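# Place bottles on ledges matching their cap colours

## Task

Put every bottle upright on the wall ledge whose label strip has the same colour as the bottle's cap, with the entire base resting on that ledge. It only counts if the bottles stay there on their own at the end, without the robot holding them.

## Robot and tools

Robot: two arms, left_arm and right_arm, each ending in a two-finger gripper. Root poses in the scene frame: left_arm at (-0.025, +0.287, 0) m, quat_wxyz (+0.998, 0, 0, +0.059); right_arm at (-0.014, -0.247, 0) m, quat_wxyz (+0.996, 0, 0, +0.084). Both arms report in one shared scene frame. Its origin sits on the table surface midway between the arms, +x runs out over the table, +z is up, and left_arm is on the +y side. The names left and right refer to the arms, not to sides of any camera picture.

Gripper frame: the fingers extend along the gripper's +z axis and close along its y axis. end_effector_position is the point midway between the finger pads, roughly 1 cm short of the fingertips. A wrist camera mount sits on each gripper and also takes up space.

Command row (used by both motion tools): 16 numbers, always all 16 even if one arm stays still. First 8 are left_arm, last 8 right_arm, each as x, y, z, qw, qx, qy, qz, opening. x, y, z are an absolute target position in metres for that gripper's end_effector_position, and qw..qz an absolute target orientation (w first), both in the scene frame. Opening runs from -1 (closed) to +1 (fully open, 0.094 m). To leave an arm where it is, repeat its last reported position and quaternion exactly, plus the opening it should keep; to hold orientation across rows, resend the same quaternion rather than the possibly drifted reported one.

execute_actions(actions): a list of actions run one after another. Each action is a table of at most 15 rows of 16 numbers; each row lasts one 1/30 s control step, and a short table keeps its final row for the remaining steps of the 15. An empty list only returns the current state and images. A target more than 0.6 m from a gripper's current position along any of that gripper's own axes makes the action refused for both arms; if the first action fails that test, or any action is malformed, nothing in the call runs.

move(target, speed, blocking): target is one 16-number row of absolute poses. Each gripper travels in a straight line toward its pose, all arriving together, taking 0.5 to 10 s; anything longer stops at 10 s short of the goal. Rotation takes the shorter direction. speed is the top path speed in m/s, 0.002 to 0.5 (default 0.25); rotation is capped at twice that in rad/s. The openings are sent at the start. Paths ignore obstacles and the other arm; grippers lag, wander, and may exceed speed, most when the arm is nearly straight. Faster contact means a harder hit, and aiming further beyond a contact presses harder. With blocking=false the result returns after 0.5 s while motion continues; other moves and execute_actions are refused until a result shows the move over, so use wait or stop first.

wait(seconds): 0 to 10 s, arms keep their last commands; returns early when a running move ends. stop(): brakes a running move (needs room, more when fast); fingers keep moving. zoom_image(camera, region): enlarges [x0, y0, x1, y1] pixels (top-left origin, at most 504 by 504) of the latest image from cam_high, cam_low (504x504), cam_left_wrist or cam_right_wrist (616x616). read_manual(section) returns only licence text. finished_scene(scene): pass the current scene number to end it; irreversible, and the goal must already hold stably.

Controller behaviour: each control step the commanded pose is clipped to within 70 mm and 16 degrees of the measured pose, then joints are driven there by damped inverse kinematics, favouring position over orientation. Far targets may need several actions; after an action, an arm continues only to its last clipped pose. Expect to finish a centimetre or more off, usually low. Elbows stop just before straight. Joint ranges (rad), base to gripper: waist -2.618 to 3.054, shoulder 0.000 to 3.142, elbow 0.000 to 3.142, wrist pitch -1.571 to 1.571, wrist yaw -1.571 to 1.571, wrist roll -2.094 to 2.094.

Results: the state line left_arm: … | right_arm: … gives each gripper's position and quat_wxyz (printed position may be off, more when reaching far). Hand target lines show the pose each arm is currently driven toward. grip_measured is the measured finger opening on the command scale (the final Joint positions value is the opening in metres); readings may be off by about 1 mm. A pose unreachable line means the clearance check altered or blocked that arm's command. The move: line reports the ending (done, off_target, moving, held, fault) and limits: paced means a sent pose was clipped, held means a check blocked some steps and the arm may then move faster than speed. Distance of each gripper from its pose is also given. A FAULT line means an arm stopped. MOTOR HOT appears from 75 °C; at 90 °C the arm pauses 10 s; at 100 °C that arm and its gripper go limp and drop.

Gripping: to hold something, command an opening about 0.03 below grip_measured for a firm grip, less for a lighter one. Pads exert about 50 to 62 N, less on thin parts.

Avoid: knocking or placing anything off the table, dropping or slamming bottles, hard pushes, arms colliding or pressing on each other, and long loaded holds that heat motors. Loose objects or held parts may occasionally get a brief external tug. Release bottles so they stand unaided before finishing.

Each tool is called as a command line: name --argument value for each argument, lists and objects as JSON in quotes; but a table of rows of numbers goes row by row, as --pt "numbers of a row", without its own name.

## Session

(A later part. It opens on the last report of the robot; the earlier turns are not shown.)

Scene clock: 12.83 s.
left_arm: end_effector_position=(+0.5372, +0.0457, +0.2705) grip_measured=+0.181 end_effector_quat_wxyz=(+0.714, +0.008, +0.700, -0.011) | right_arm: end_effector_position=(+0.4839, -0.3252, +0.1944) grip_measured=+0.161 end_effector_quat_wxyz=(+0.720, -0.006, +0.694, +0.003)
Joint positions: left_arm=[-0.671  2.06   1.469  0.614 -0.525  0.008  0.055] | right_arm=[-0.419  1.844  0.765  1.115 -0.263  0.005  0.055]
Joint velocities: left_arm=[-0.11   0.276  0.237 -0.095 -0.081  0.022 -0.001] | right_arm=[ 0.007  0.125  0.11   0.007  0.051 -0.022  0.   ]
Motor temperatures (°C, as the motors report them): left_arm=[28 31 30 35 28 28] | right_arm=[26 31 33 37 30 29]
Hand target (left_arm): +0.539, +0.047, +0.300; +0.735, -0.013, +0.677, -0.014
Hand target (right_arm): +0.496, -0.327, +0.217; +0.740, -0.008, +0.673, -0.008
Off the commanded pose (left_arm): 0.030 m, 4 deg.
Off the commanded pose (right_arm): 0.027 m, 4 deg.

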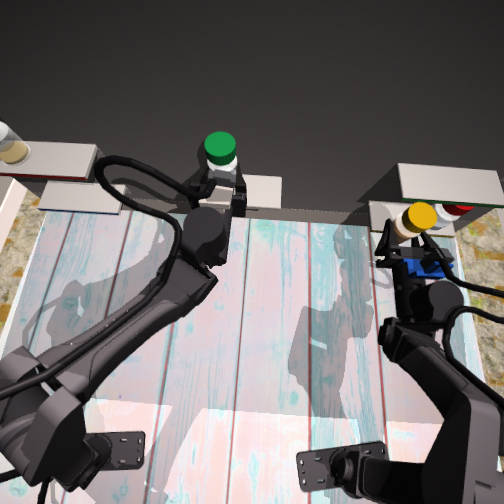

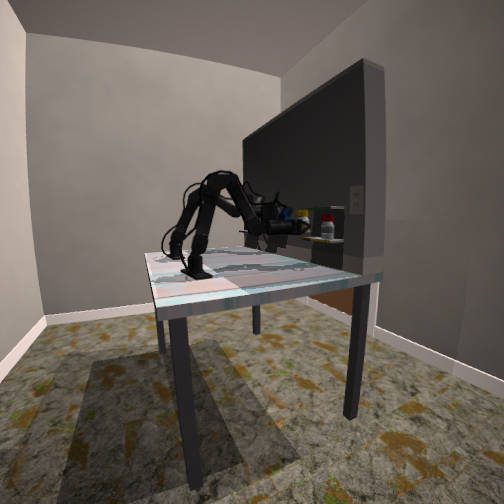

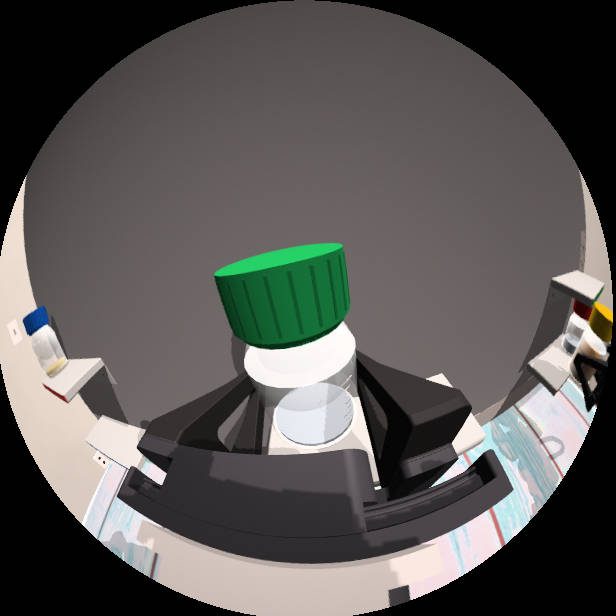

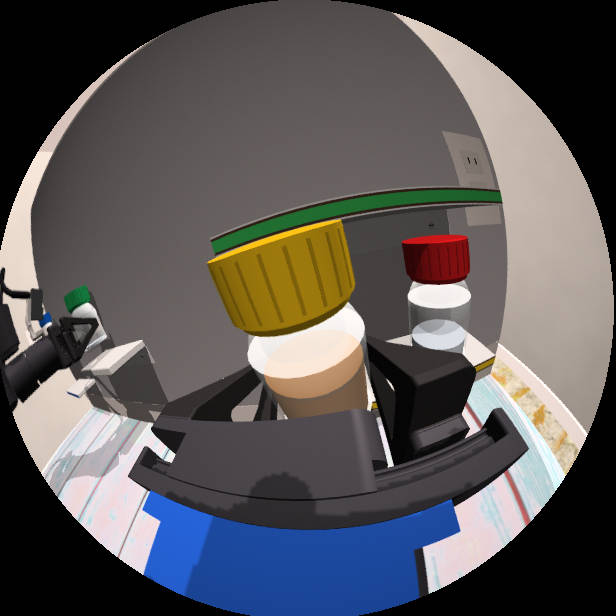

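Same mistake, touching; back off and lower quickly.

execute_actions --actions '[[[0.541,0.044,0.298,0.736,-0.013,0.677,-0.013,0.14,0.485,-0.328,0.213,0.737,-0.008,0.676,-0.008,0.125],[0.540,0.043,0.296,0.736,-0.013,0.677,-0.013,0.14,0.480,-0.328,0.210,0.734,-0.008,0.679,-0.008,0.125],[0.540,0.042,0.294,0.736,-0.013,0.677,-0.013,0.14,0.478,-0.328,0.207,0.731,-0.008,0.682,-0.008,0.125],[0.539,0.042,0.292,0.736,-0.013,0.677,-0.013,0.14,0.478,-0.328,0.205,0.728,-0.008,0.686,-0.008,0.125]]]'

Scene clock: 13.60 s.
left_arm: end_effector_position=(+0.5388, +0.0478, +0.2646) grip_measured=+0.181 end_effector_quat_wxyz=(+0.711, +0.000, +0.703, +0.002) | right_arm: end_effector_position=(+0.4832, -0.3251, +0.1918) grip_measured=+0.161 end_effector_quat_wxyz=(+0.716, -0.006, +0.698, +0.003)
Joint positions: left_arm=[-0.675  2.075  1.478  0.611 -0.56   0.01   0.055] | right_arm=[-0.419  1.841  0.762  1.104 -0.262  0.002  0.055]
Joint velocities: left_arm=[-0.002  0.007 -0.002 -0.081 -0.007 -0.066 -0.001] | right_arm=[ 0.007  0.002  0.002 -0.095  0.022 -0.022  0.   ]
Motor temperatures (°C, as the motors report them): left_arm=[28 31 30 35 28 28] | right_arm=[26 31 33 37 30 29]
Hand target (left_arm): +0.538, +0.043, +0.292; +0.735, -0.013, +0.677, -0.013
Hand target (right_arm): +0.478, -0.328, +0.205; +0.728, -0.008, +0.686, -0.008
Off the commanded pose (left_arm): 0.028 m, 5 deg.
Off the commanded pose (right_arm): 0.014 m, 2 deg.

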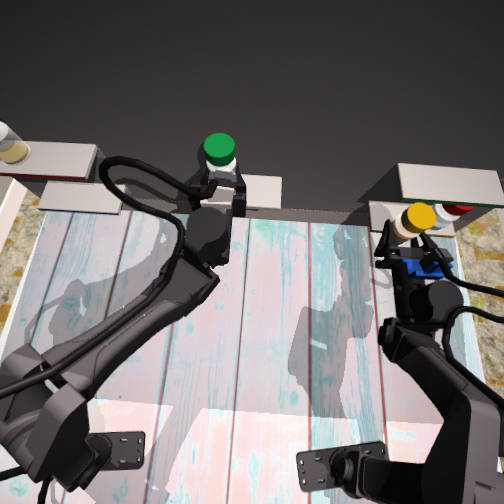

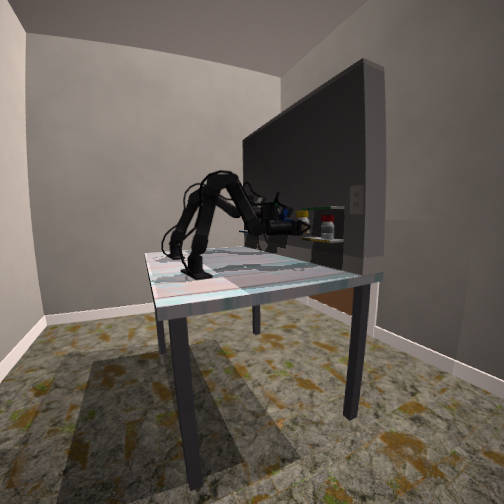

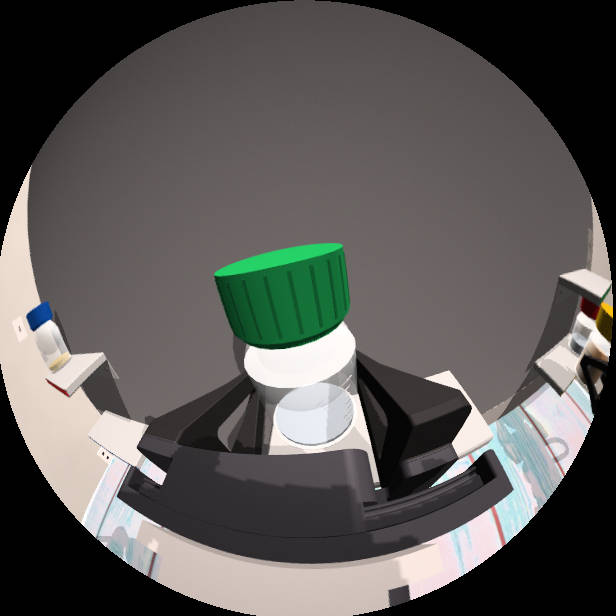

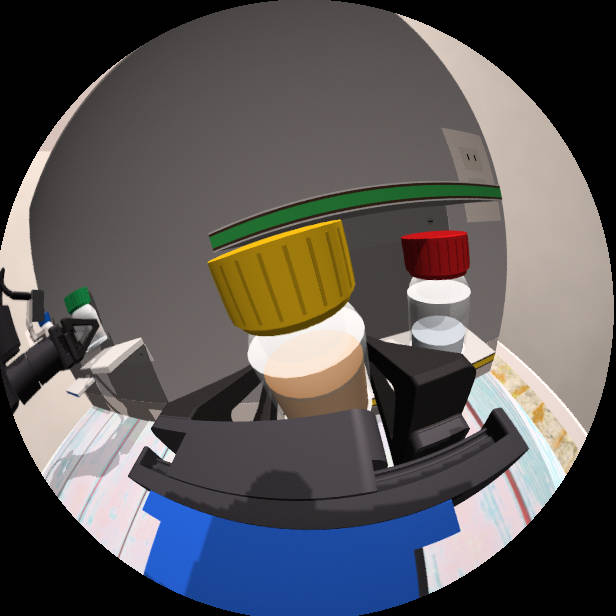

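execute_actions --actions '[[[0.538,0.040,0.290,0.735,-0.013,0.678,-0.013,0.14,0.478,-0.328,0.204,0.726,-0.008,0.688,-0.008,0.125],[0.537,0.038,0.288,0.734,-0.013,0.679,-0.013,0.14,0.478,-0.328,0.203,0.724,-0.008,0.690,-0.008,0.125],[0.536,0.037,0.286,0.733,-0.013,0.680,-0.013,0.14,0.478,-0.328,0.202,0.722,-0.008,0.692,-0.008,0.125],[0.536,0.036,0.284,0.732,-0.012,0.681,-0.012,0.14,0.478,-0.328,0.202,0.720,-0.008,0.694,-0.008,0.125],[0.536,0.036,0.282,0.731,-0.012,0.682,-0.012,0.14,0.479,-0.328,0.202,0.718,-0.008,0.696,-0.008,0.125],[0.536,0.036,0.280,0.730,-0.011,0.683,-0.011,0.14,0.480,-0.328,0.202,0.716,-0.008,0.698,-0.008,0.125],[0.536,0.036,0.278,0.729,-0.011,0.684,-0.011,0.14,0.481,-0.328,0.202,0.715,-0.008,0.699,-0.008,0.125],[0.536,0.036,0.276,0.728,-0.010,0.686,-0.010,0.14,0.482,-0.328,0.202,0.715,-0.008,0.699,-0.008,0.125],[0.536,0.036,0.274,0.727,-0.010,0.687,-0.010,0.14,0.483,-0.328,0.202,0.715,-0.008,0.699,-0.008,0.125],[0.536,0.036,0.272,0.726,-0.009,0.688,-0.009,0.14,0.484,-0.328,0.202,0.715,-0.008,0.699,-0.008,0.125],[0.536,0.036,0.270,0.724,-0.008,0.690,-0.008,0.14,0.485,-0.328,0.202,0.715,-0.008,0.699,-0.008,0.125],[0.536,0.036,0.268,0.722,-0.007,0.692,-0.007,0.14,0.486,-0.328,0.202,0.715,-0.008,0.699,-0.008,0.125],[0.536,0.036,0.266,0.720,-0.006,0.694,-0.006,0.14,0.487,-0.328,0.202,0.715,-0.008,0.699,-0.008,0.125],[0.536,0.036,0.264,0.718,-0.005,0.696,-0.005,0.14,0.488,-0.328,0.202,0.715,-0.008,0.699,-0.008,0.125],[0.536,0.036,0.262,0.716,-0.004,0.698,-0.004,0.14,0.488,-0.328,0.202,0.715,-0.008,0.699,-0.008,0.125]]]'

Scene clock: 14.70 s.
left_arm: end_effector_position=(+0.5373, +0.0371, +0.2499) grip_measured=+0.181 end_effector_quat_wxyz=(+0.705, +0.006, +0.709, +0.003) | right_arm: end_effector_position=(+0.4826, -0.3254, +0.1775) grip_measured=+0.161 end_effector_quat_wxyz=(+0.693, -0.002, +0.721, +0.004)
Joint positions: left_arm=[-0.695  2.104  1.478  0.62  -0.574  0.01   0.055] | right_arm=[-0.419  1.833  0.762  1.03  -0.259 -0.007  0.055]
Joint velocities: left_arm=[-0.012  0.012 -0.002 -0.051 -0.007 -0.037  0.   ] | right_arm=[-0.002 -0.002 -0.002 -0.066  0.066 -0.007  0.   ]
Motor temperatures (°C, as the motors report them): left_arm=[28 31 30 36 28 28] | right_arm=[26 31 33 37 30 29]
Hand target (left_arm): +0.536, +0.036, +0.262; +0.716, -0.004, +0.698, -0.004
Hand target (right_arm): +0.487, -0.328, +0.202; +0.715, -0.008, +0.699, -0.008
Off the commanded pose (left_arm): 0.012 m, 2 deg.
Off the commanded pose (right_arm): 0.025 m, 4 deg.

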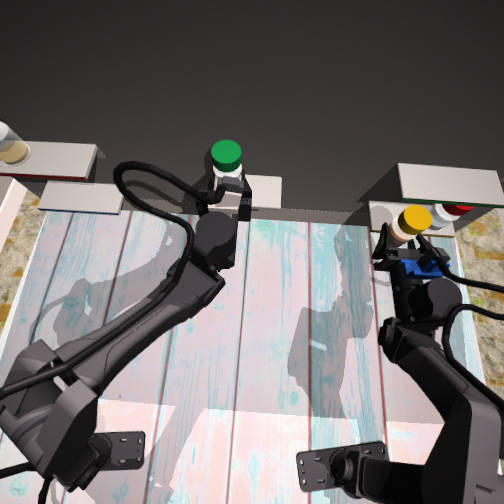

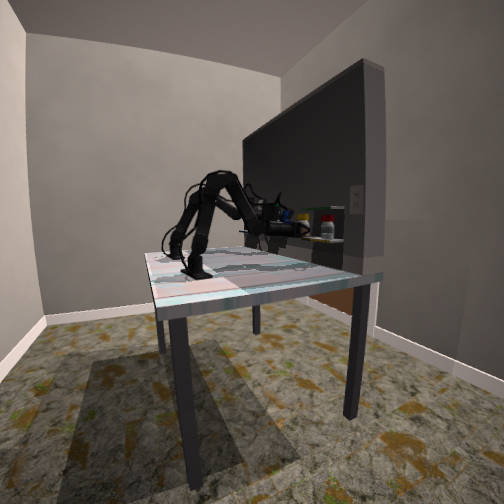

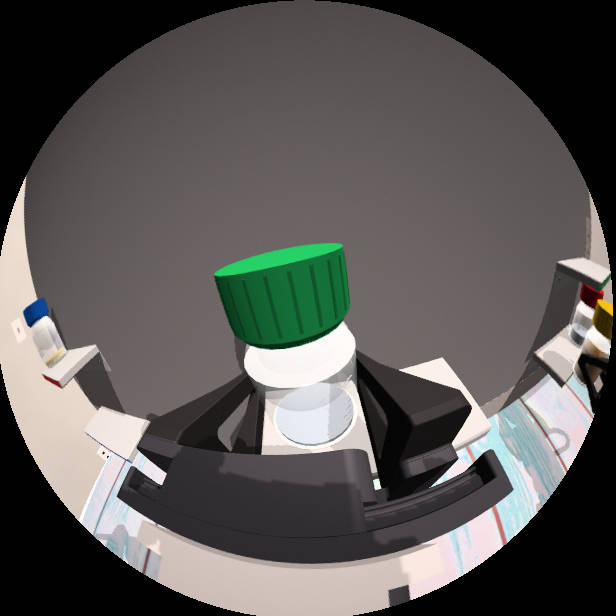

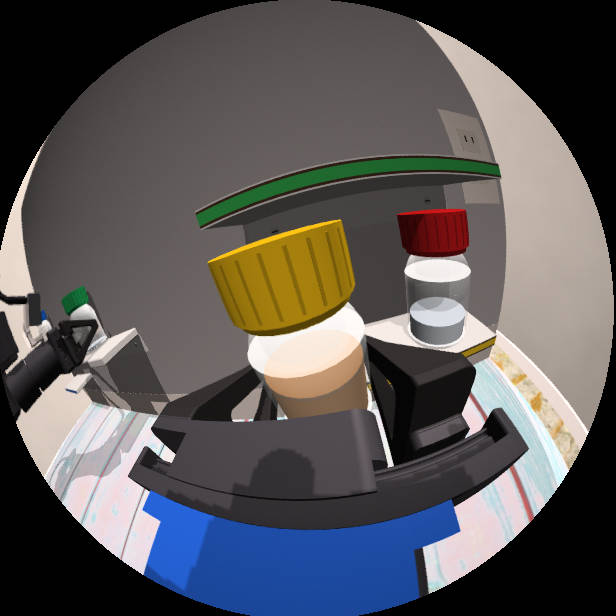

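execute_actions --actions '[[[0.536,0.037,0.260,0.712,-0.002,0.702,-0.002,0.14,0.490,-0.328,0.203,0.715,-0.008,0.699,-0.008,0.125],[0.536,0.037,0.258,0.71,0,0.704,0,0.17,0.492,-0.328,0.204,0.715,-0.008,0.699,-0.008,0.125],[0.536,0.037,0.257,0.71,0,0.704,0,0.2,0.495,-0.328,0.205,0.715,-0.008,0.699,-0.008,0.125],[0.536,0.037,0.257,0.71,0,0.704,0,0.3,0.498,-0.328,0.205,0.715,-0.008,0.699,-0.008,0.125],[0.536,0.037,0.257,0.71,0,0.704,0,0.4,0.501,-0.328,0.205,0.715,-0.008,0.699,-0.008,0.125],[0.536,0.037,0.257,0.71,0,0.704,0,0.5,0.504,-0.328,0.206,0.715,-0.008,0.699,-0.008,0.125],[0.536,0.037,0.257,0.71,0,0.704,0,0.6,0.507,-0.328,0.206,0.715,-0.008,0.699,-0.008,0.125],[0.534,0.037,0.257,0.71,0,0.704,0,0.7,0.510,-0.328,0.206,0.715,-0.008,0.699,-0.008,0.125],[0.531,0.037,0.257,0.71,0,0.704,0,0.8,0.513,-0.328,0.206,0.715,-0.008,0.699,-0.008,0.125],[0.527,0.037,0.258,0.71,0,0.704,0,0.9,0.516,-0.328,0.207,0.715,-0.008,0.699,-0.008,0.125],[0.522,0.037,0.258,0.71,0,0.704,0,1,0.519,-0.328,0.207,0.715,-0.008,0.699,-0.008,0.125],[0.516,0.037,0.259,0.71,0,0.704,0,1,0.522,-0.328,0.207,0.715,-0.008,0.699,-0.008,0.125],[0.510,0.037,0.259,0.71,0,0.704,0,1,0.525,-0.328,0.207,0.715,-0.008,0.699,-0.008,0.125],[0.504,0.037,0.260,0.71,0,0.704,0,1,0.528,-0.328,0.208,0.715,-0.008,0.699,-0.008,0.125],[0.498,0.037,0.260,0.71,0,0.704,0,1,0.531,-0.328,0.208,0.715,-0.008,0.699,-0.008,0.125]],[[0.492,0.037,0.261,0.71,0,0.704,0,1,0.534,-0.328,0.208,0.715,-0.008,0.699,-0.008,0.125],[0.486,0.038,0.262,0.71,0,0.704,0,1,0.537,-0.328,0.208,0.715,-0.008,0.699,-0.008,0.125],[0.480,0.040,0.263,0.71,0,0.704,0,1,0.540,-0.328,0.208,0.715,-0.008,0.699,-0.008,0.125],[0.475,0.043,0.264,0.71,0,0.704,0,1,0.543,-0.328,0.208,0.715,-0.008,0.699,-0.008,0.125],[0.470,0.048,0.265,0.71,0,0.704,0,1,0.545,-0.328,0.208,0.715,-0.008,0.699,-0.008,0.125],[0.466,0.055,0.267,0.71,0,0.704,0,1,0.547,-0.328,0.208,0.715,-0.008,0.699,-0.008,0.125],[0.463,0.063,0.269,0.71,0,0.704,0,1,0.548,-0.328,0.208,0.715,-0.008,0.699,-0.008,0.125],[0.461,0.072,0.271,0.71,0,0.704,0,1,0.549,-0.328,0.208,0.715,-0.008,0.699,-0.008,0.125],[0.460,0.082,0.273,0.71,0,0.704,0,1,0.549,-0.328,0.208,0.715,-0.008,0.699,-0.008,0.125],[0.460,0.092,0.275,0.71,0,0.704,0,1,0.549,-0.328,0.208,0.715,-0.008,0.699,-0.008,0.125],[0.460,0.102,0.277,0.71,0,0.704,0,1,0.549,-0.328,0.208,0.715,-0.008,0.699,-0.008,0.125],[0.460,0.112,0.279,0.71,0,0.704,0,1,0.549,-0.328,0.208,0.715,-0.008,0.699,-0.008,0.125],[0.460,0.122,0.281,0.71,0,0.704,0,1,0.549,-0.328,0.208,0.715,-0.008,0.699,-0.008,0.125],[0.460,0.131,0.283,0.71,0,0.704,0,1,0.549,-0.328,0.208,0.715,-0.008,0.699,-0.008,0.125],[0.460,0.139,0.285,0.71,0,0.704,0,1,0.549,-0.328,0.208,0.715,-0.008,0.699,-0.008,0.125]]]'

Scene clock: 16.43 s.
left_arm: end_effector_position=(+0.4637, +0.1221, +0.2717) grip_measured=+1.000 end_effector_quat_wxyz=(+0.704, -0.007, +0.710, +0.018) | right_arm: end_effector_position=(+0.5397, -0.3286, +0.1810) grip_measured=+0.161 end_effector_quat_wxyz=(+0.690, +0.000, +0.724, +0.001)
Joint positions: left_arm=[-0.624  1.707  1.033  0.663 -0.542  0.01   0.094] | right_arm=[-0.386  1.984  1.018  0.919 -0.219 -0.009  0.055]
Joint velocities: left_arm=[ 0.769 -0.579 -0.374 -0.037  0.447 -0.11   0.   ] | right_arm=[ 0.012 -0.002 -0.012 -0.051  0.037 -0.081 -0.001]
Motor temperatures (°C, as the motors report them): left_arm=[28 32 30 36 28 28] | right_arm=[26 31 34 38 30 29]
Hand target (left_arm): +0.460, +0.138, +0.284; +0.711, -0.002, +0.704, +0.004
Hand target (right_arm): +0.547, -0.327, +0.208; +0.715, -0.008, +0.699, -0.008
Off the commanded pose (left_arm): 0.022 m, 2 deg.
Off the commanded pose (right_arm): 0.029 m, 4 deg.

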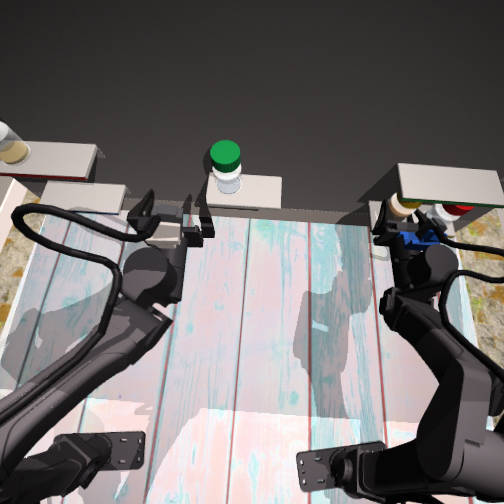

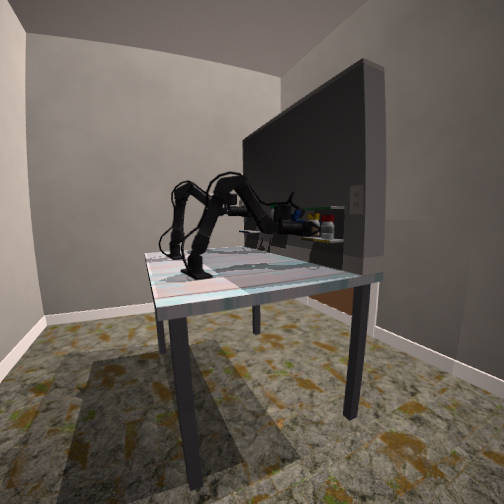

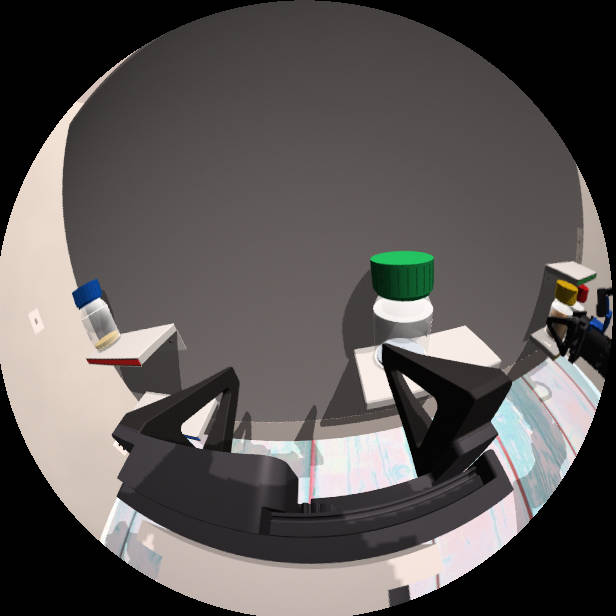

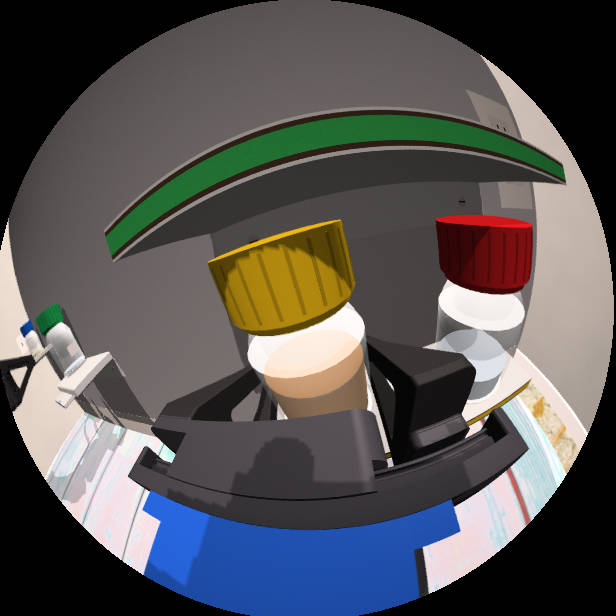

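execute_actions --actions '[[[0.460,0.146,0.287,0.71,0,0.704,0,1,0.549,-0.328,0.206,0.714,-0.008,0.700,-0.008,0.125],[0.460,0.154,0.289,0.71,0,0.704,0,1,0.549,-0.328,0.2035,0.713,-0.007,0.701,-0.007,0.125],[0.460,0.163,0.291,0.71,0,0.704,0,1,0.549,-0.328,0.201,0.712,-0.007,0.702,-0.007,0.125],[0.460,0.173,0.293,0.71,0,0.704,0,1,0.549,-0.328,0.1985,0.711,-0.006,0.703,-0.006,0.125],[0.460,0.183,0.295,0.71,0,0.704,0,1,0.549,-0.328,0.196,0.710,-0.006,0.704,-0.006,0.125],[0.460,0.193,0.297,0.71,0,0.704,0,1,0.548,-0.328,0.1935,0.709,-0.005,0.705,-0.005,0.125],[0.460,0.203,0.299,0.71,0,0.704,0,1,0.548,-0.328,0.191,0.708,-0.005,0.706,-0.005,0.125],[0.460,0.213,0.301,0.71,0,0.704,0,1,0.548,-0.328,0.1885,0.706,-0.004,0.708,-0.004,0.125],[0.460,0.223,0.303,0.71,0,0.704,0,1,0.547,-0.328,0.186,0.704,-0.004,0.710,-0.004,0.125],[0.460,0.233,0.305,0.71,0,0.704,0,1,0.547,-0.328,0.1835,0.702,-0.003,0.712,-0.003,0.125],[0.460,0.243,0.307,0.71,0,0.704,0,1,0.546,-0.328,0.181,0.700,-0.003,0.714,-0.003,0.125],[0.460,0.253,0.309,0.71,0,0.704,0,1,0.546,-0.328,0.1785,0.698,-0.002,0.716,-0.002,0.125],[0.460,0.263,0.311,0.71,0,0.704,0,1,0.545,-0.328,0.176,0.696,-0.002,0.718,-0.002,0.125],[0.460,0.273,0.313,0.71,0,0.704,0,1,0.545,-0.328,0.1735,0.694,-0.001,0.720,-0.001,0.125],[0.460,0.283,0.315,0.71,0,0.704,0,1,0.544,-0.328,0.171,0.692,0,0.722,0,0.125]],[[0.460,0.293,0.317,0.71,0,0.704,0,1,0.544,-0.328,0.170,0.692,0,0.722,0,0.125],[0.460,0.303,0.319,0.71,0,0.704,0,1,0.544,-0.328,0.170,0.692,0,0.722,0,0.125],[0.460,0.313,0.321,0.71,0,0.704,0,1,0.544,-0.328,0.170,0.692,0,0.722,0,0.145],[0.460,0.323,0.323,0.71,0,0.704,0,1,0.544,-0.328,0.170,0.692,0,0.722,0,0.165],[0.460,0.333,0.325,0.71,0,0.704,0,1,0.544,-0.328,0.170,0.692,0,0.722,0,0.2],[0.460,0.343,0.326,0.71,0,0.704,0,1,0.544,-0.328,0.171,0.692,0,0.722,0,0.28],[0.460,0.353,0.327,0.71,0,0.704,0,1,0.543,-0.328,0.171,0.692,0,0.722,0,0.36],[0.460,0.363,0.328,0.71,0,0.704,0,1,0.542,-0.328,0.172,0.692,0,0.722,0,0.44],[0.460,0.373,0.329,0.71,0,0.704,0,1,0.540,-0.328,0.172,0.692,0,0.722,0,0.5],[0.460,0.383,0.330,0.71,0,0.704,0,1,0.537,-0.328,0.173,0.692,0,0.722,0,0.55],[0.460,0.393,0.330,0.71,0,0.704,0,1,0.533,-0.328,0.173,0.693,0,0.721,0,0.55],[0.460,0.403,0.330,0.71,0,0.704,0,1,0.528,-0.328,0.174,0.694,0,0.720,0,0.55],[0.460,0.412,0.330,0.71,0,0.704,0,1,0.523,-0.328,0.174,0.695,0,0.719,0,0.55],[0.460,0.421,0.330,0.71,0,0.704,0,1,0.517,-0.328,0.175,0.696,0,0.718,0,0.55],[0.460,0.429,0.330,0.71,0,0.704,0,1,0.511,-0.328,0.175,0.697,0,0.717,0,0.55]],[[0.460,0.436,0.330,0.71,0,0.704,0,1,0.505,-0.328,0.176,0.698,0,0.716,0,0.55],[0.461,0.442,0.330,0.71,0,0.704,0,1,0.499,-0.328,0.176,0.699,0,0.715,0,0.55],[0.462,0.447,0.330,0.71,0,0.704,0,1,0.493,-0.328,0.177,0.700,0,0.714,0,0.55],[0.464,0.451,0.330,0.71,0,0.704,0,1,0.487,-0.328,0.177,0.701,0,0.713,0,0.55],[0.466,0.454,0.330,0.71,0,0.704,0,1,0.481,-0.329,0.178,0.702,0,0.712,0,0.55],[0.468,0.456,0.330,0.71,0,0.704,0,1,0.475,-0.331,0.178,0.703,0,0.711,0,0.55],[0.470,0.457,0.330,0.71,0,0.704,0,1,0.470,-0.335,0.179,0.704,0,0.710,0,0.55],[0.472,0.457,0.330,0.71,0,0.704,0,1,0.466,-0.341,0.179,0.705,0,0.709,0,0.55],[0.474,0.457,0.330,0.71,0,0.704,0,1,0.463,-0.348,0.180,0.706,0,0.708,0,0.55],[0.476,0.457,0.330,0.71,0,0.704,0,1,0.462,-0.356,0.180,0.707,0,0.707,0,0.57],[0.478,0.457,0.330,0.71,0,0.704,0,1,0.462,-0.364,0.180,0.707,0,0.707,0,0.59],[0.480,0.457,0.330,0.71,0,0.704,0,1,0.462,-0.372,0.180,0.707,0,0.707,0,0.6],[0.480,0.457,0.330,0.71,0,0.704,0,1,0.462,-0.380,0.180,0.707,0,0.707,0,0.6],[0.480,0.457,0.330,0.71,0,0.704,0,1,0.462,-0.388,0.180,0.707,0,0.707,0,0.6],[0.480,0.457,0.330,0.71,0,0.704,0,1,0.462,-0.395,0.180,0.707,0,0.707,0,0.6]]]'

Scene clock: 18.70 s.
left_arm: end_effector_position=(+0.4748, +0.4627, +0.3172) grip_measured=+1.000 end_effector_quat_wxyz=(+0.703, -0.010, +0.712, +0.008) | right_arm: end_effector_position=(+0.4598, -0.3886, +0.1800) grip_measured=+0.597 end_effector_quat_wxyz=(+0.705, +0.017, +0.708, -0.020)
Joint positions: left_arm=[0.368 1.682 1.2   0.468 0.46  0.004 0.094] | right_arm=[-0.592  1.841  0.736  1.101 -0.371 -0.007  0.075]
Joint velocities: left_arm=[ 0.002  0.012  0.051 -0.081  0.11  -0.022  0.   ] | right_arm=[-0.696  0.066  0.002  0.095 -0.52   0.051  0.   ]
Motor temperatures (°C, as the motors report them): left_arm=[28 32 30 36 28 28] | right_arm=[26 32 34 38 30 29]
Hand target (left_arm): +0.479, +0.457, +0.330; +0.711, -0.000, +0.704, +0.000
Hand target (right_arm): +0.462, -0.396, +0.180; +0.707, +0.003, +0.707, -0.002
Off the commanded pose (left_arm): 0.015 m, 2 deg.
Off the commanded pose (right_arm): 0.007 m, 3 deg.

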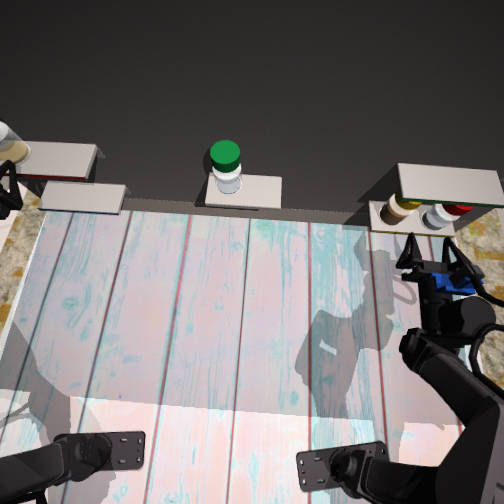

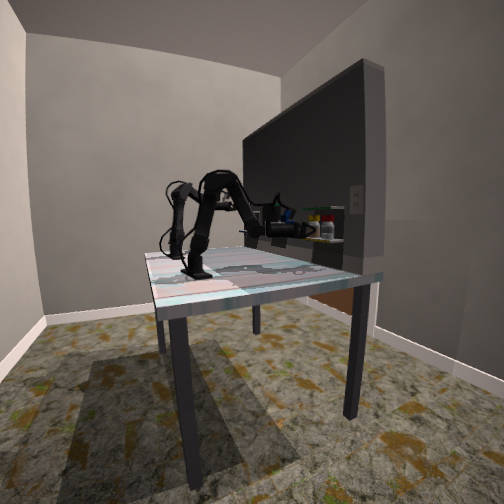

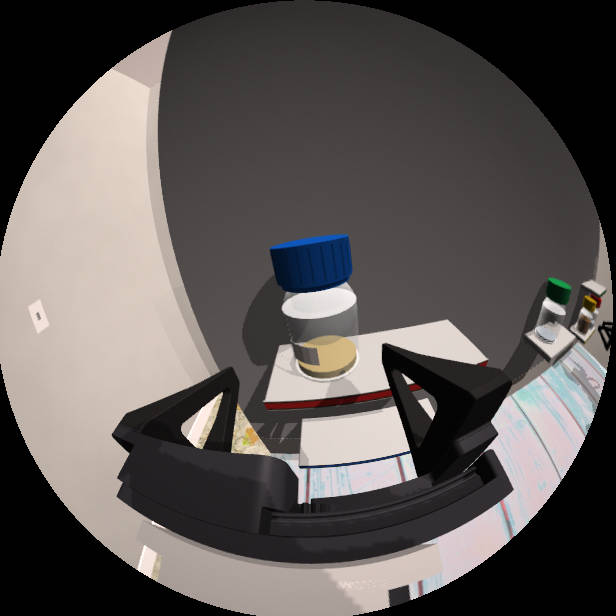

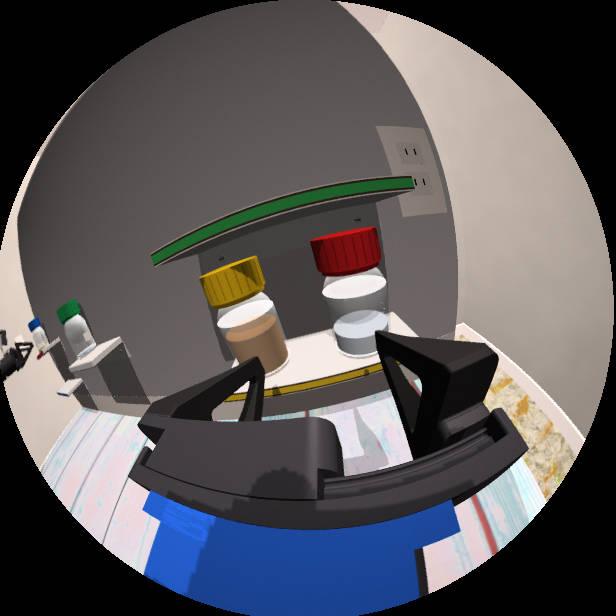

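execute_actions --actions '[[[0.483,0.455,0.330,0.71,0,0.704,0,1,0.462,-0.401,0.180,0.707,0,0.707,0,0.6],[0.487,0.453,0.330,0.71,0,0.704,0,1,0.462,-0.407,0.180,0.707,0,0.707,0,0.6],[0.491,0.452,0.329,0.71,0,0.704,0,1,0.463,-0.412,0.180,0.707,0,0.707,0,0.6],[0.496,0.451,0.329,0.71,0,0.704,0,1,0.465,-0.417,0.180,0.707,0,0.707,0,0.6],[0.501,0.451,0.328,0.71,0,0.704,0,1,0.467,-0.421,0.180,0.707,0,0.707,0,0.6],[0.506,0.451,0.328,0.71,0,0.704,0,1,0.470,-0.424,0.180,0.707,0,0.707,0,0.6],[0.511,0.451,0.328,0.71,0,0.704,0,1,0.473,-0.425,0.180,0.707,0,0.707,0,0.6],[0.516,0.451,0.328,0.71,0,0.704,0,1,0.476,-0.425,0.180,0.707,0,0.707,0,0.6],[0.521,0.451,0.328,0.71,0,0.704,0,0.95,0.479,-0.425,0.180,0.707,0,0.707,0,0.6],[0.525,0.451,0.328,0.71,0,0.704,0,0.9,0.482,-0.425,0.180,0.707,0,0.707,0,0.6],[0.529,0.451,0.328,0.71,0,0.704,0,0.85,0.485,-0.425,0.180,0.707,0,0.707,0,0.6],[0.532,0.451,0.328,0.71,0,0.704,0,0.8,0.487,-0.425,0.180,0.707,0,0.707,0,0.6],[0.534,0.451,0.328,0.71,0,0.704,0,0.75,0.489,-0.425,0.180,0.707,0,0.707,0,0.6],[0.536,0.451,0.328,0.71,0,0.704,0,0.7,0.490,-0.425,0.180,0.707,0,0.707,0,0.6]]]'

wait --seconds 0.2

Scene clock: 19.77 s.
left_arm: end_effector_position=(+0.5300, +0.4501, +0.3151) grip_measured=+0.708 end_effector_quat_wxyz=(+0.704, +0.004, +0.711, -0.004) | right_arm: end_effector_position=(+0.4813, -0.4273, +0.1830) grip_measured=+0.597 end_effector_quat_wxyz=(+0.713, +0.001, +0.701, -0.010)
Joint positions: left_arm=[0.292 1.858 1.402 0.446 0.42  0.004 0.08 ] | right_arm=[-0.682  1.963  0.905  1.078 -0.498 -0.004  0.075]
Joint velocities: left_arm=[-0.046  0.198  0.203 -0.139 -0.051 -0.022 -0.009] | right_arm=[ 0.056  0.11   0.149 -0.125 -0.022 -0.095 -0.001]
Motor temperatures (°C, as the motors report them): left_arm=[28 32 30 36 28 28] | right_arm=[26 32 34 38 30 29]
Hand target (left_arm): +0.535, +0.450, +0.328; +0.710, +0.000, +0.704, +0.000
Hand target (right_arm): +0.490, -0.424, +0.180; +0.708, +0.000, +0.707, +0.000
Off the commanded pose (left_arm): 0.014 m, 1 deg.
Off the commanded pose (right_arm): 0.010 m, 2 deg.

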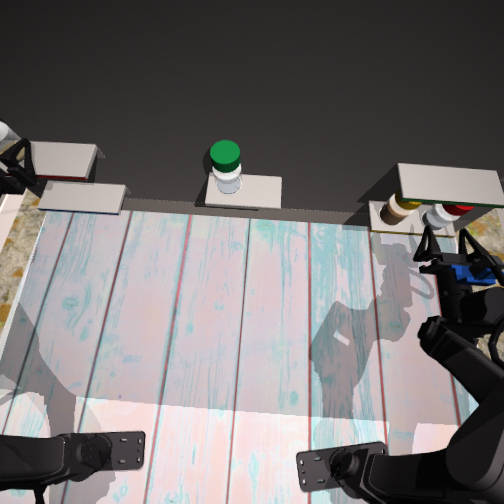

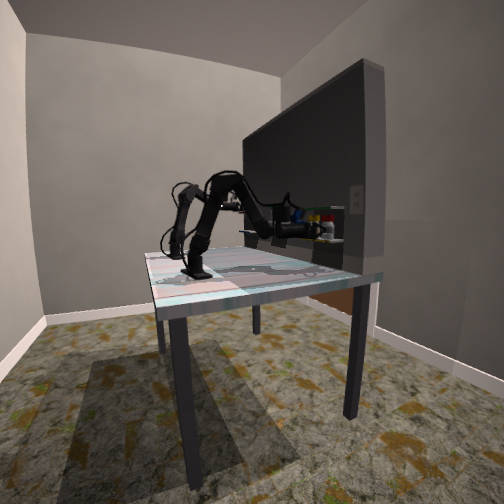

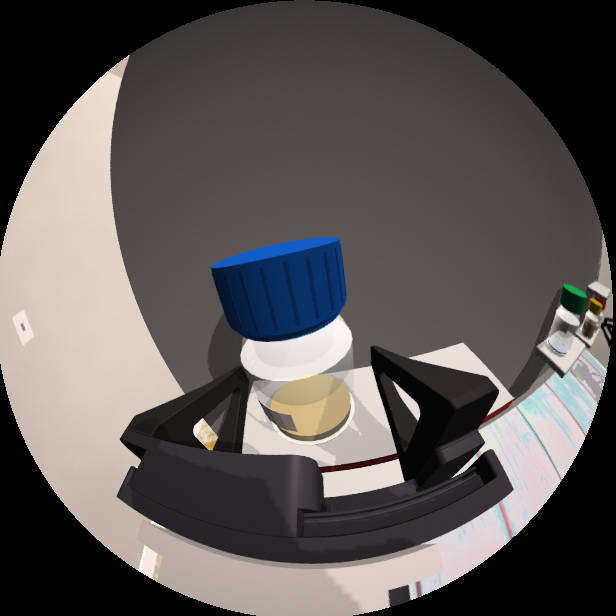

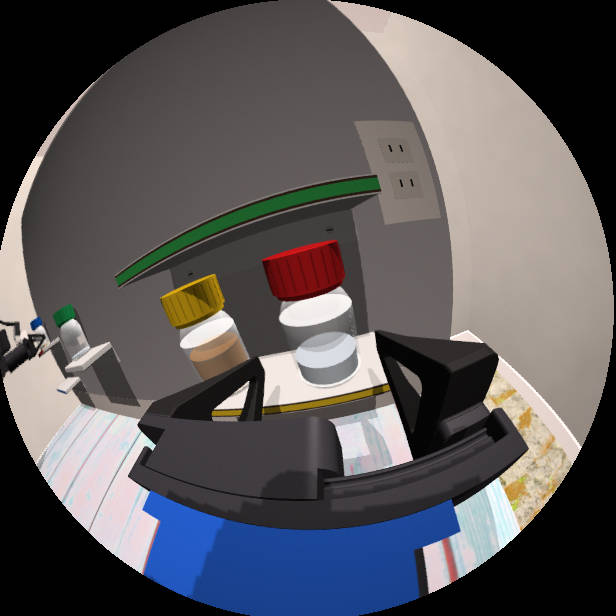

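Scene clock: 19.97 s.
left_arm: end_effector_position=(+0.5322, +0.4519, +0.3128) grip_measured=+0.703 end_effector_quat_wxyz=(+0.701, -0.000, +0.713, -0.002) | right_arm: end_effector_position=(+0.4829, -0.4259, +0.1810) grip_measured=+0.597 end_effector_quat_wxyz=(+0.711, +0.001, +0.703, -0.008)
Joint positions: left_arm=[0.291 1.867 1.412 0.436 0.411 0.004 0.08 ] | right_arm=[-0.678  1.967  0.91   1.07  -0.498 -0.004  0.075]
Joint velocities: left_arm=[-0.002 -0.007  0.027 -0.007 -0.022 -0.066 -0.001] | right_arm=[ 0.002 -0.017 -0.027 -0.022 -0.022 -0.066  0.   ]
Motor temperatures (°C, as the motors report them): left_arm=[28 32 30 36 28 28] | right_arm=[26 32 34 38 30 29]
Hand target (left_arm): +0.535, +0.450, +0.328; +0.711, +0.000, +0.704, +0.000
Hand target (right_arm): +0.490, -0.424, +0.180; +0.708, +0.000, +0.707, +0.000
Off the commanded pose (left_arm): 0.016 m, 2 deg.
Off the commanded pose (right_arm): 0.007 m, 1 deg.
wait: 0.20 s; no rest

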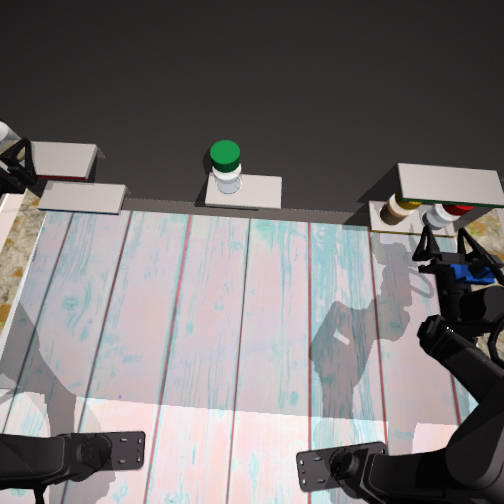

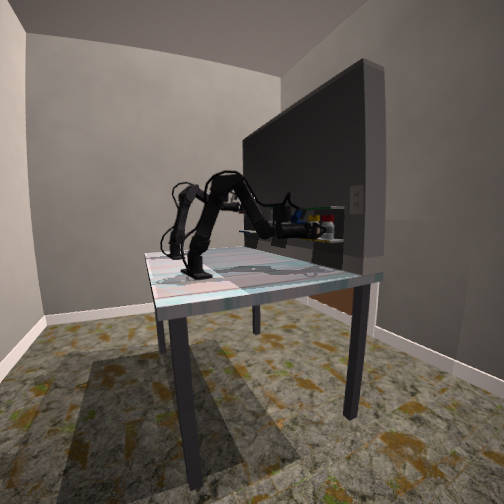

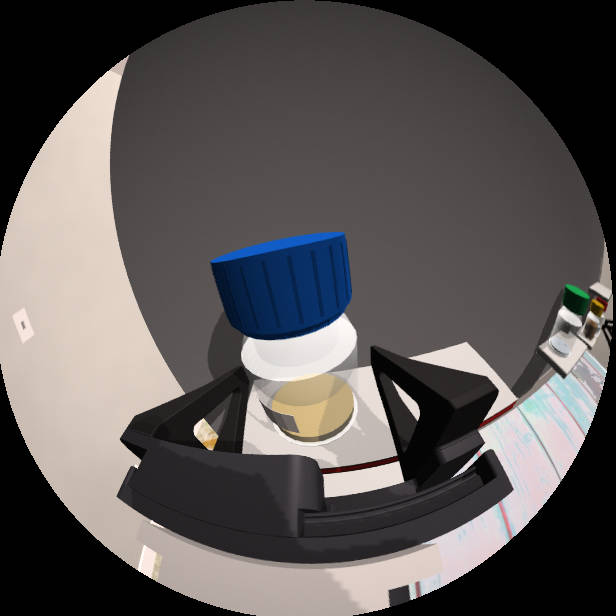

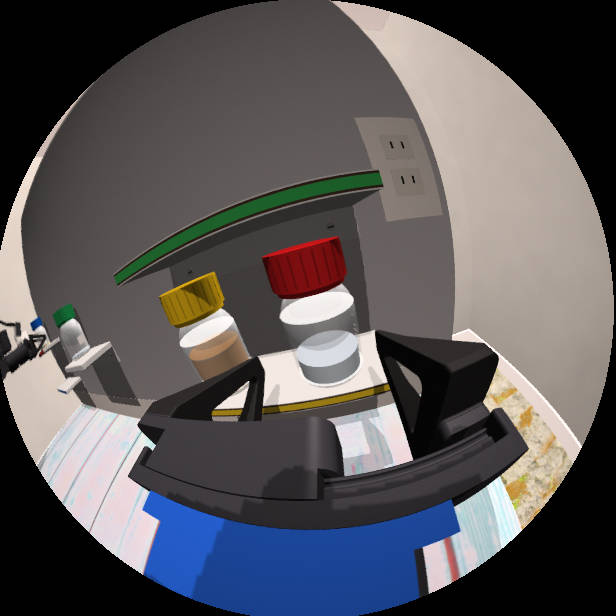

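execute_actions --actions '[[[0.536,0.451,0.329,0.712,0,0.702,0,0.62,0.493,-0.427,0.180,0.707,0,0.707,0,0.62],[0.535,0.451,0.330,0.713,0,0.701,0,0.55,0.497,-0.428,0.180,0.707,0,0.707,0,0.65],[0.535,0.451,0.330,0.714,0,0.700,0,0.48,0.501,-0.429,0.180,0.707,0,0.707,0,0.65],[0.535,0.451,0.330,0.714,0,0.700,0,0.42,0.505,-0.430,0.180,0.707,0,0.707,0,0.65],[0.535,0.451,0.330,0.714,0,0.700,0,0.36,0.509,-0.431,0.180,0.707,0,0.707,0,0.65],[0.535,0.451,0.330,0.714,0,0.700,0,0.31,0.513,-0.431,0.180,0.707,0,0.707,0,0.65],[0.535,0.451,0.330,0.714,0,0.700,0,0.27,0.517,-0.431,0.180,0.707,0,0.707,0,0.65],[0.535,0.451,0.330,0.714,0,0.700,0,0.24,0.521,-0.431,0.180,0.707,0,0.707,0,0.65],[0.535,0.451,0.330,0.714,0,0.700,0,0.21,0.525,-0.431,0.180,0.707,0,0.707,0,0.65],[0.535,0.451,0.330,0.714,0,0.700,0,0.18,0.529,-0.431,0.180,0.707,0,0.707,0,0.65],[0.535,0.451,0.330,0.714,0,0.700,0,0.16,0.533,-0.431,0.180,0.707,0,0.707,0,0.65],[0.535,0.451,0.330,0.714,0,0.700,0,0.14,0.537,-0.431,0.180,0.707,0,0.707,0,0.65],[0.535,0.451,0.331,0.714,0,0.700,0,0.14,0.540,-0.431,0.180,0.707,0,0.707,0,0.65],[0.535,0.451,0.333,0.715,0,0.699,0,0.14,0.542,-0.431,0.180,0.707,0,0.707,0,0.65],[0.535,0.451,0.336,0.717,0,0.697,0,0.14,0.544,-0.431,0.180,0.707,0,0.707,0,0.6]],[[0.535,0.451,0.339,0.719,0.001,0.695,0.001,0.14,0.544,-0.431,0.180,0.707,0,0.707,0,0.55],[0.535,0.451,0.342,0.721,0.002,0.693,0.002,0.14,0.544,-0.431,0.180,0.707,0,0.707,0,0.5],[0.535,0.451,0.345,0.723,0.003,0.691,0.003,0.14,0.544,-0.431,0.180,0.707,0,0.707,0,0.45],[0.534,0.451,0.348,0.725,0.004,0.689,0.004,0.14,0.544,-0.431,0.180,0.707,0,0.707,0,0.4],[0.534,0.451,0.351,0.727,0.005,0.687,0.005,0.14,0.544,-0.431,0.180,0.707,0,0.707,0,0.35],[0.534,0.451,0.354,0.729,0.006,0.685,0.006,0.14,0.544,-0.431,0.180,0.707,0,0.707,0,0.31],[0.533,0.451,0.357,0.731,0.007,0.682,0.007,0.14,0.544,-0.431,0.180,0.707,0,0.707,0,0.27],[0.533,0.451,0.360,0.733,0.008,0.680,0.008,0.14,0.544,-0.431,0.180,0.707,0,0.707,0,0.24],[0.533,0.451,0.363,0.735,0.008,0.678,0.008,0.14,0.544,-0.431,0.180,0.707,0,0.707,0,0.21],[0.532,0.451,0.366,0.736,0.008,0.677,0.008,0.14,0.544,-0.431,0.180,0.707,0,0.707,0,0.19],[0.532,0.451,0.368,0.737,0.008,0.676,0.008,0.14,0.544,-0.431,0.180,0.707,0,0.707,0,0.17],[0.531,0.451,0.370,0.737,0.008,0.676,0.008,0.14,0.544,-0.431,0.180,0.707,0,0.707,0,0.15],[0.530,0.451,0.371,0.737,0.008,0.676,0.008,0.14,0.544,-0.431,0.180,0.707,0,0.707,0,0.135],[0.529,0.451,0.372,0.737,0.008,0.676,0.008,0.14,0.544,-0.431,0.180,0.707,0,0.707,0,0.125],[0.528,0.451,0.372,0.737,0.008,0.676,0.008,0.14,0.544,-0.431,0.181,0.707,0,0.707,0,0.125]]]'

Scene clock: 21.73 s.
left_arm: end_effector_position=(+0.5339, +0.4529, +0.3247) grip_measured=+0.182 end_effector_quat_wxyz=(+0.704, -0.002, +0.710, -0.002) | right_arm: end_effector_position=(+0.5378, -0.4300, +0.1816) grip_measured=+0.163 end_effector_quat_wxyz=(+0.711, -0.003, +0.703, -0.004)
Joint positions: left_arm=[ 0.29   1.867  1.449  0.41   0.409 -0.002  0.056] | right_arm=[-0.626  2.112  1.154  0.97  -0.456 -0.004  0.055]
Joint velocities: left_arm=[-0.007 -0.017  0.027 -0.051 -0.007 -0.066  0.   ] | right_arm=[-0.007  0.012  0.007  0.007  0.037  0.081 -0.   ]
Motor temperatures (°C, as the motors report them): left_arm=[28 32 31 36 28 28] | right_arm=[26 32 34 38 30 29]
Hand target (left_arm): +0.526, +0.450, +0.371; +0.737, +0.008, +0.676, +0.009
Hand target (right_arm): +0.544, -0.431, +0.181; +0.707, -0.000, +0.707, -0.000
Off the commanded pose (left_arm): 0.048 m, 6 deg.
Off the commanded pose (right_arm): 0.006 m, 1 deg.

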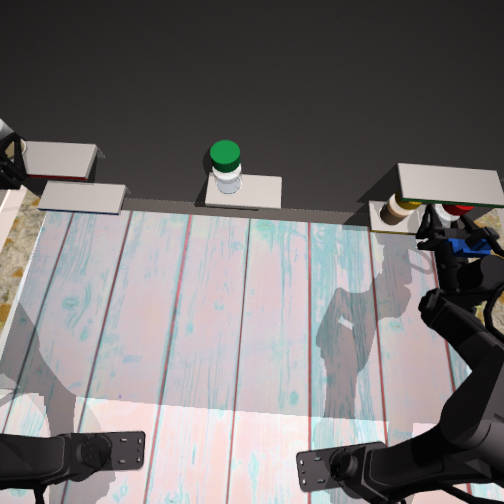

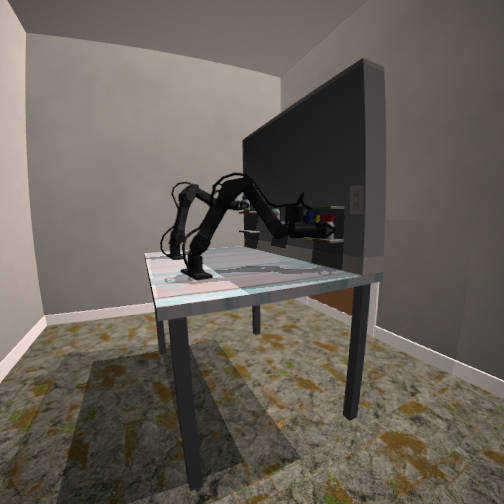

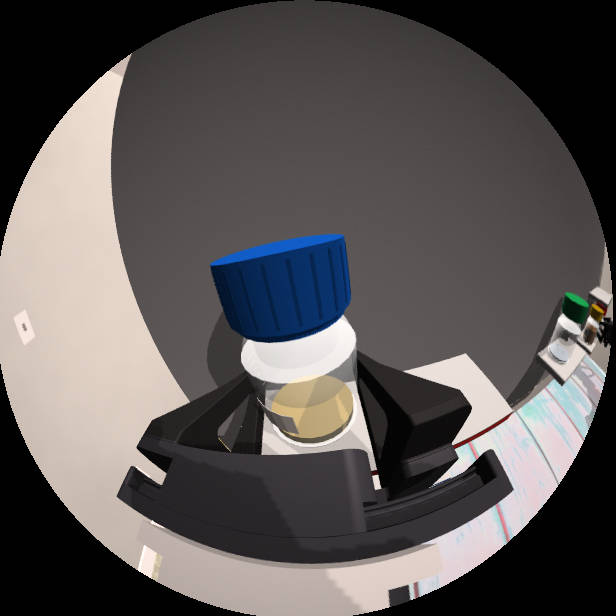

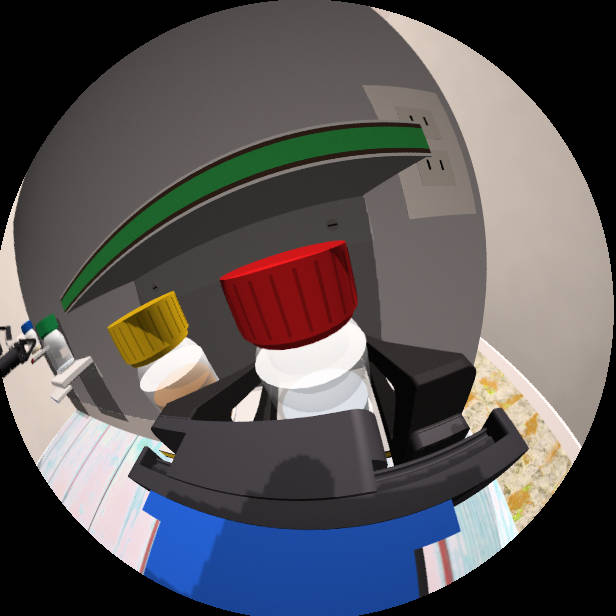

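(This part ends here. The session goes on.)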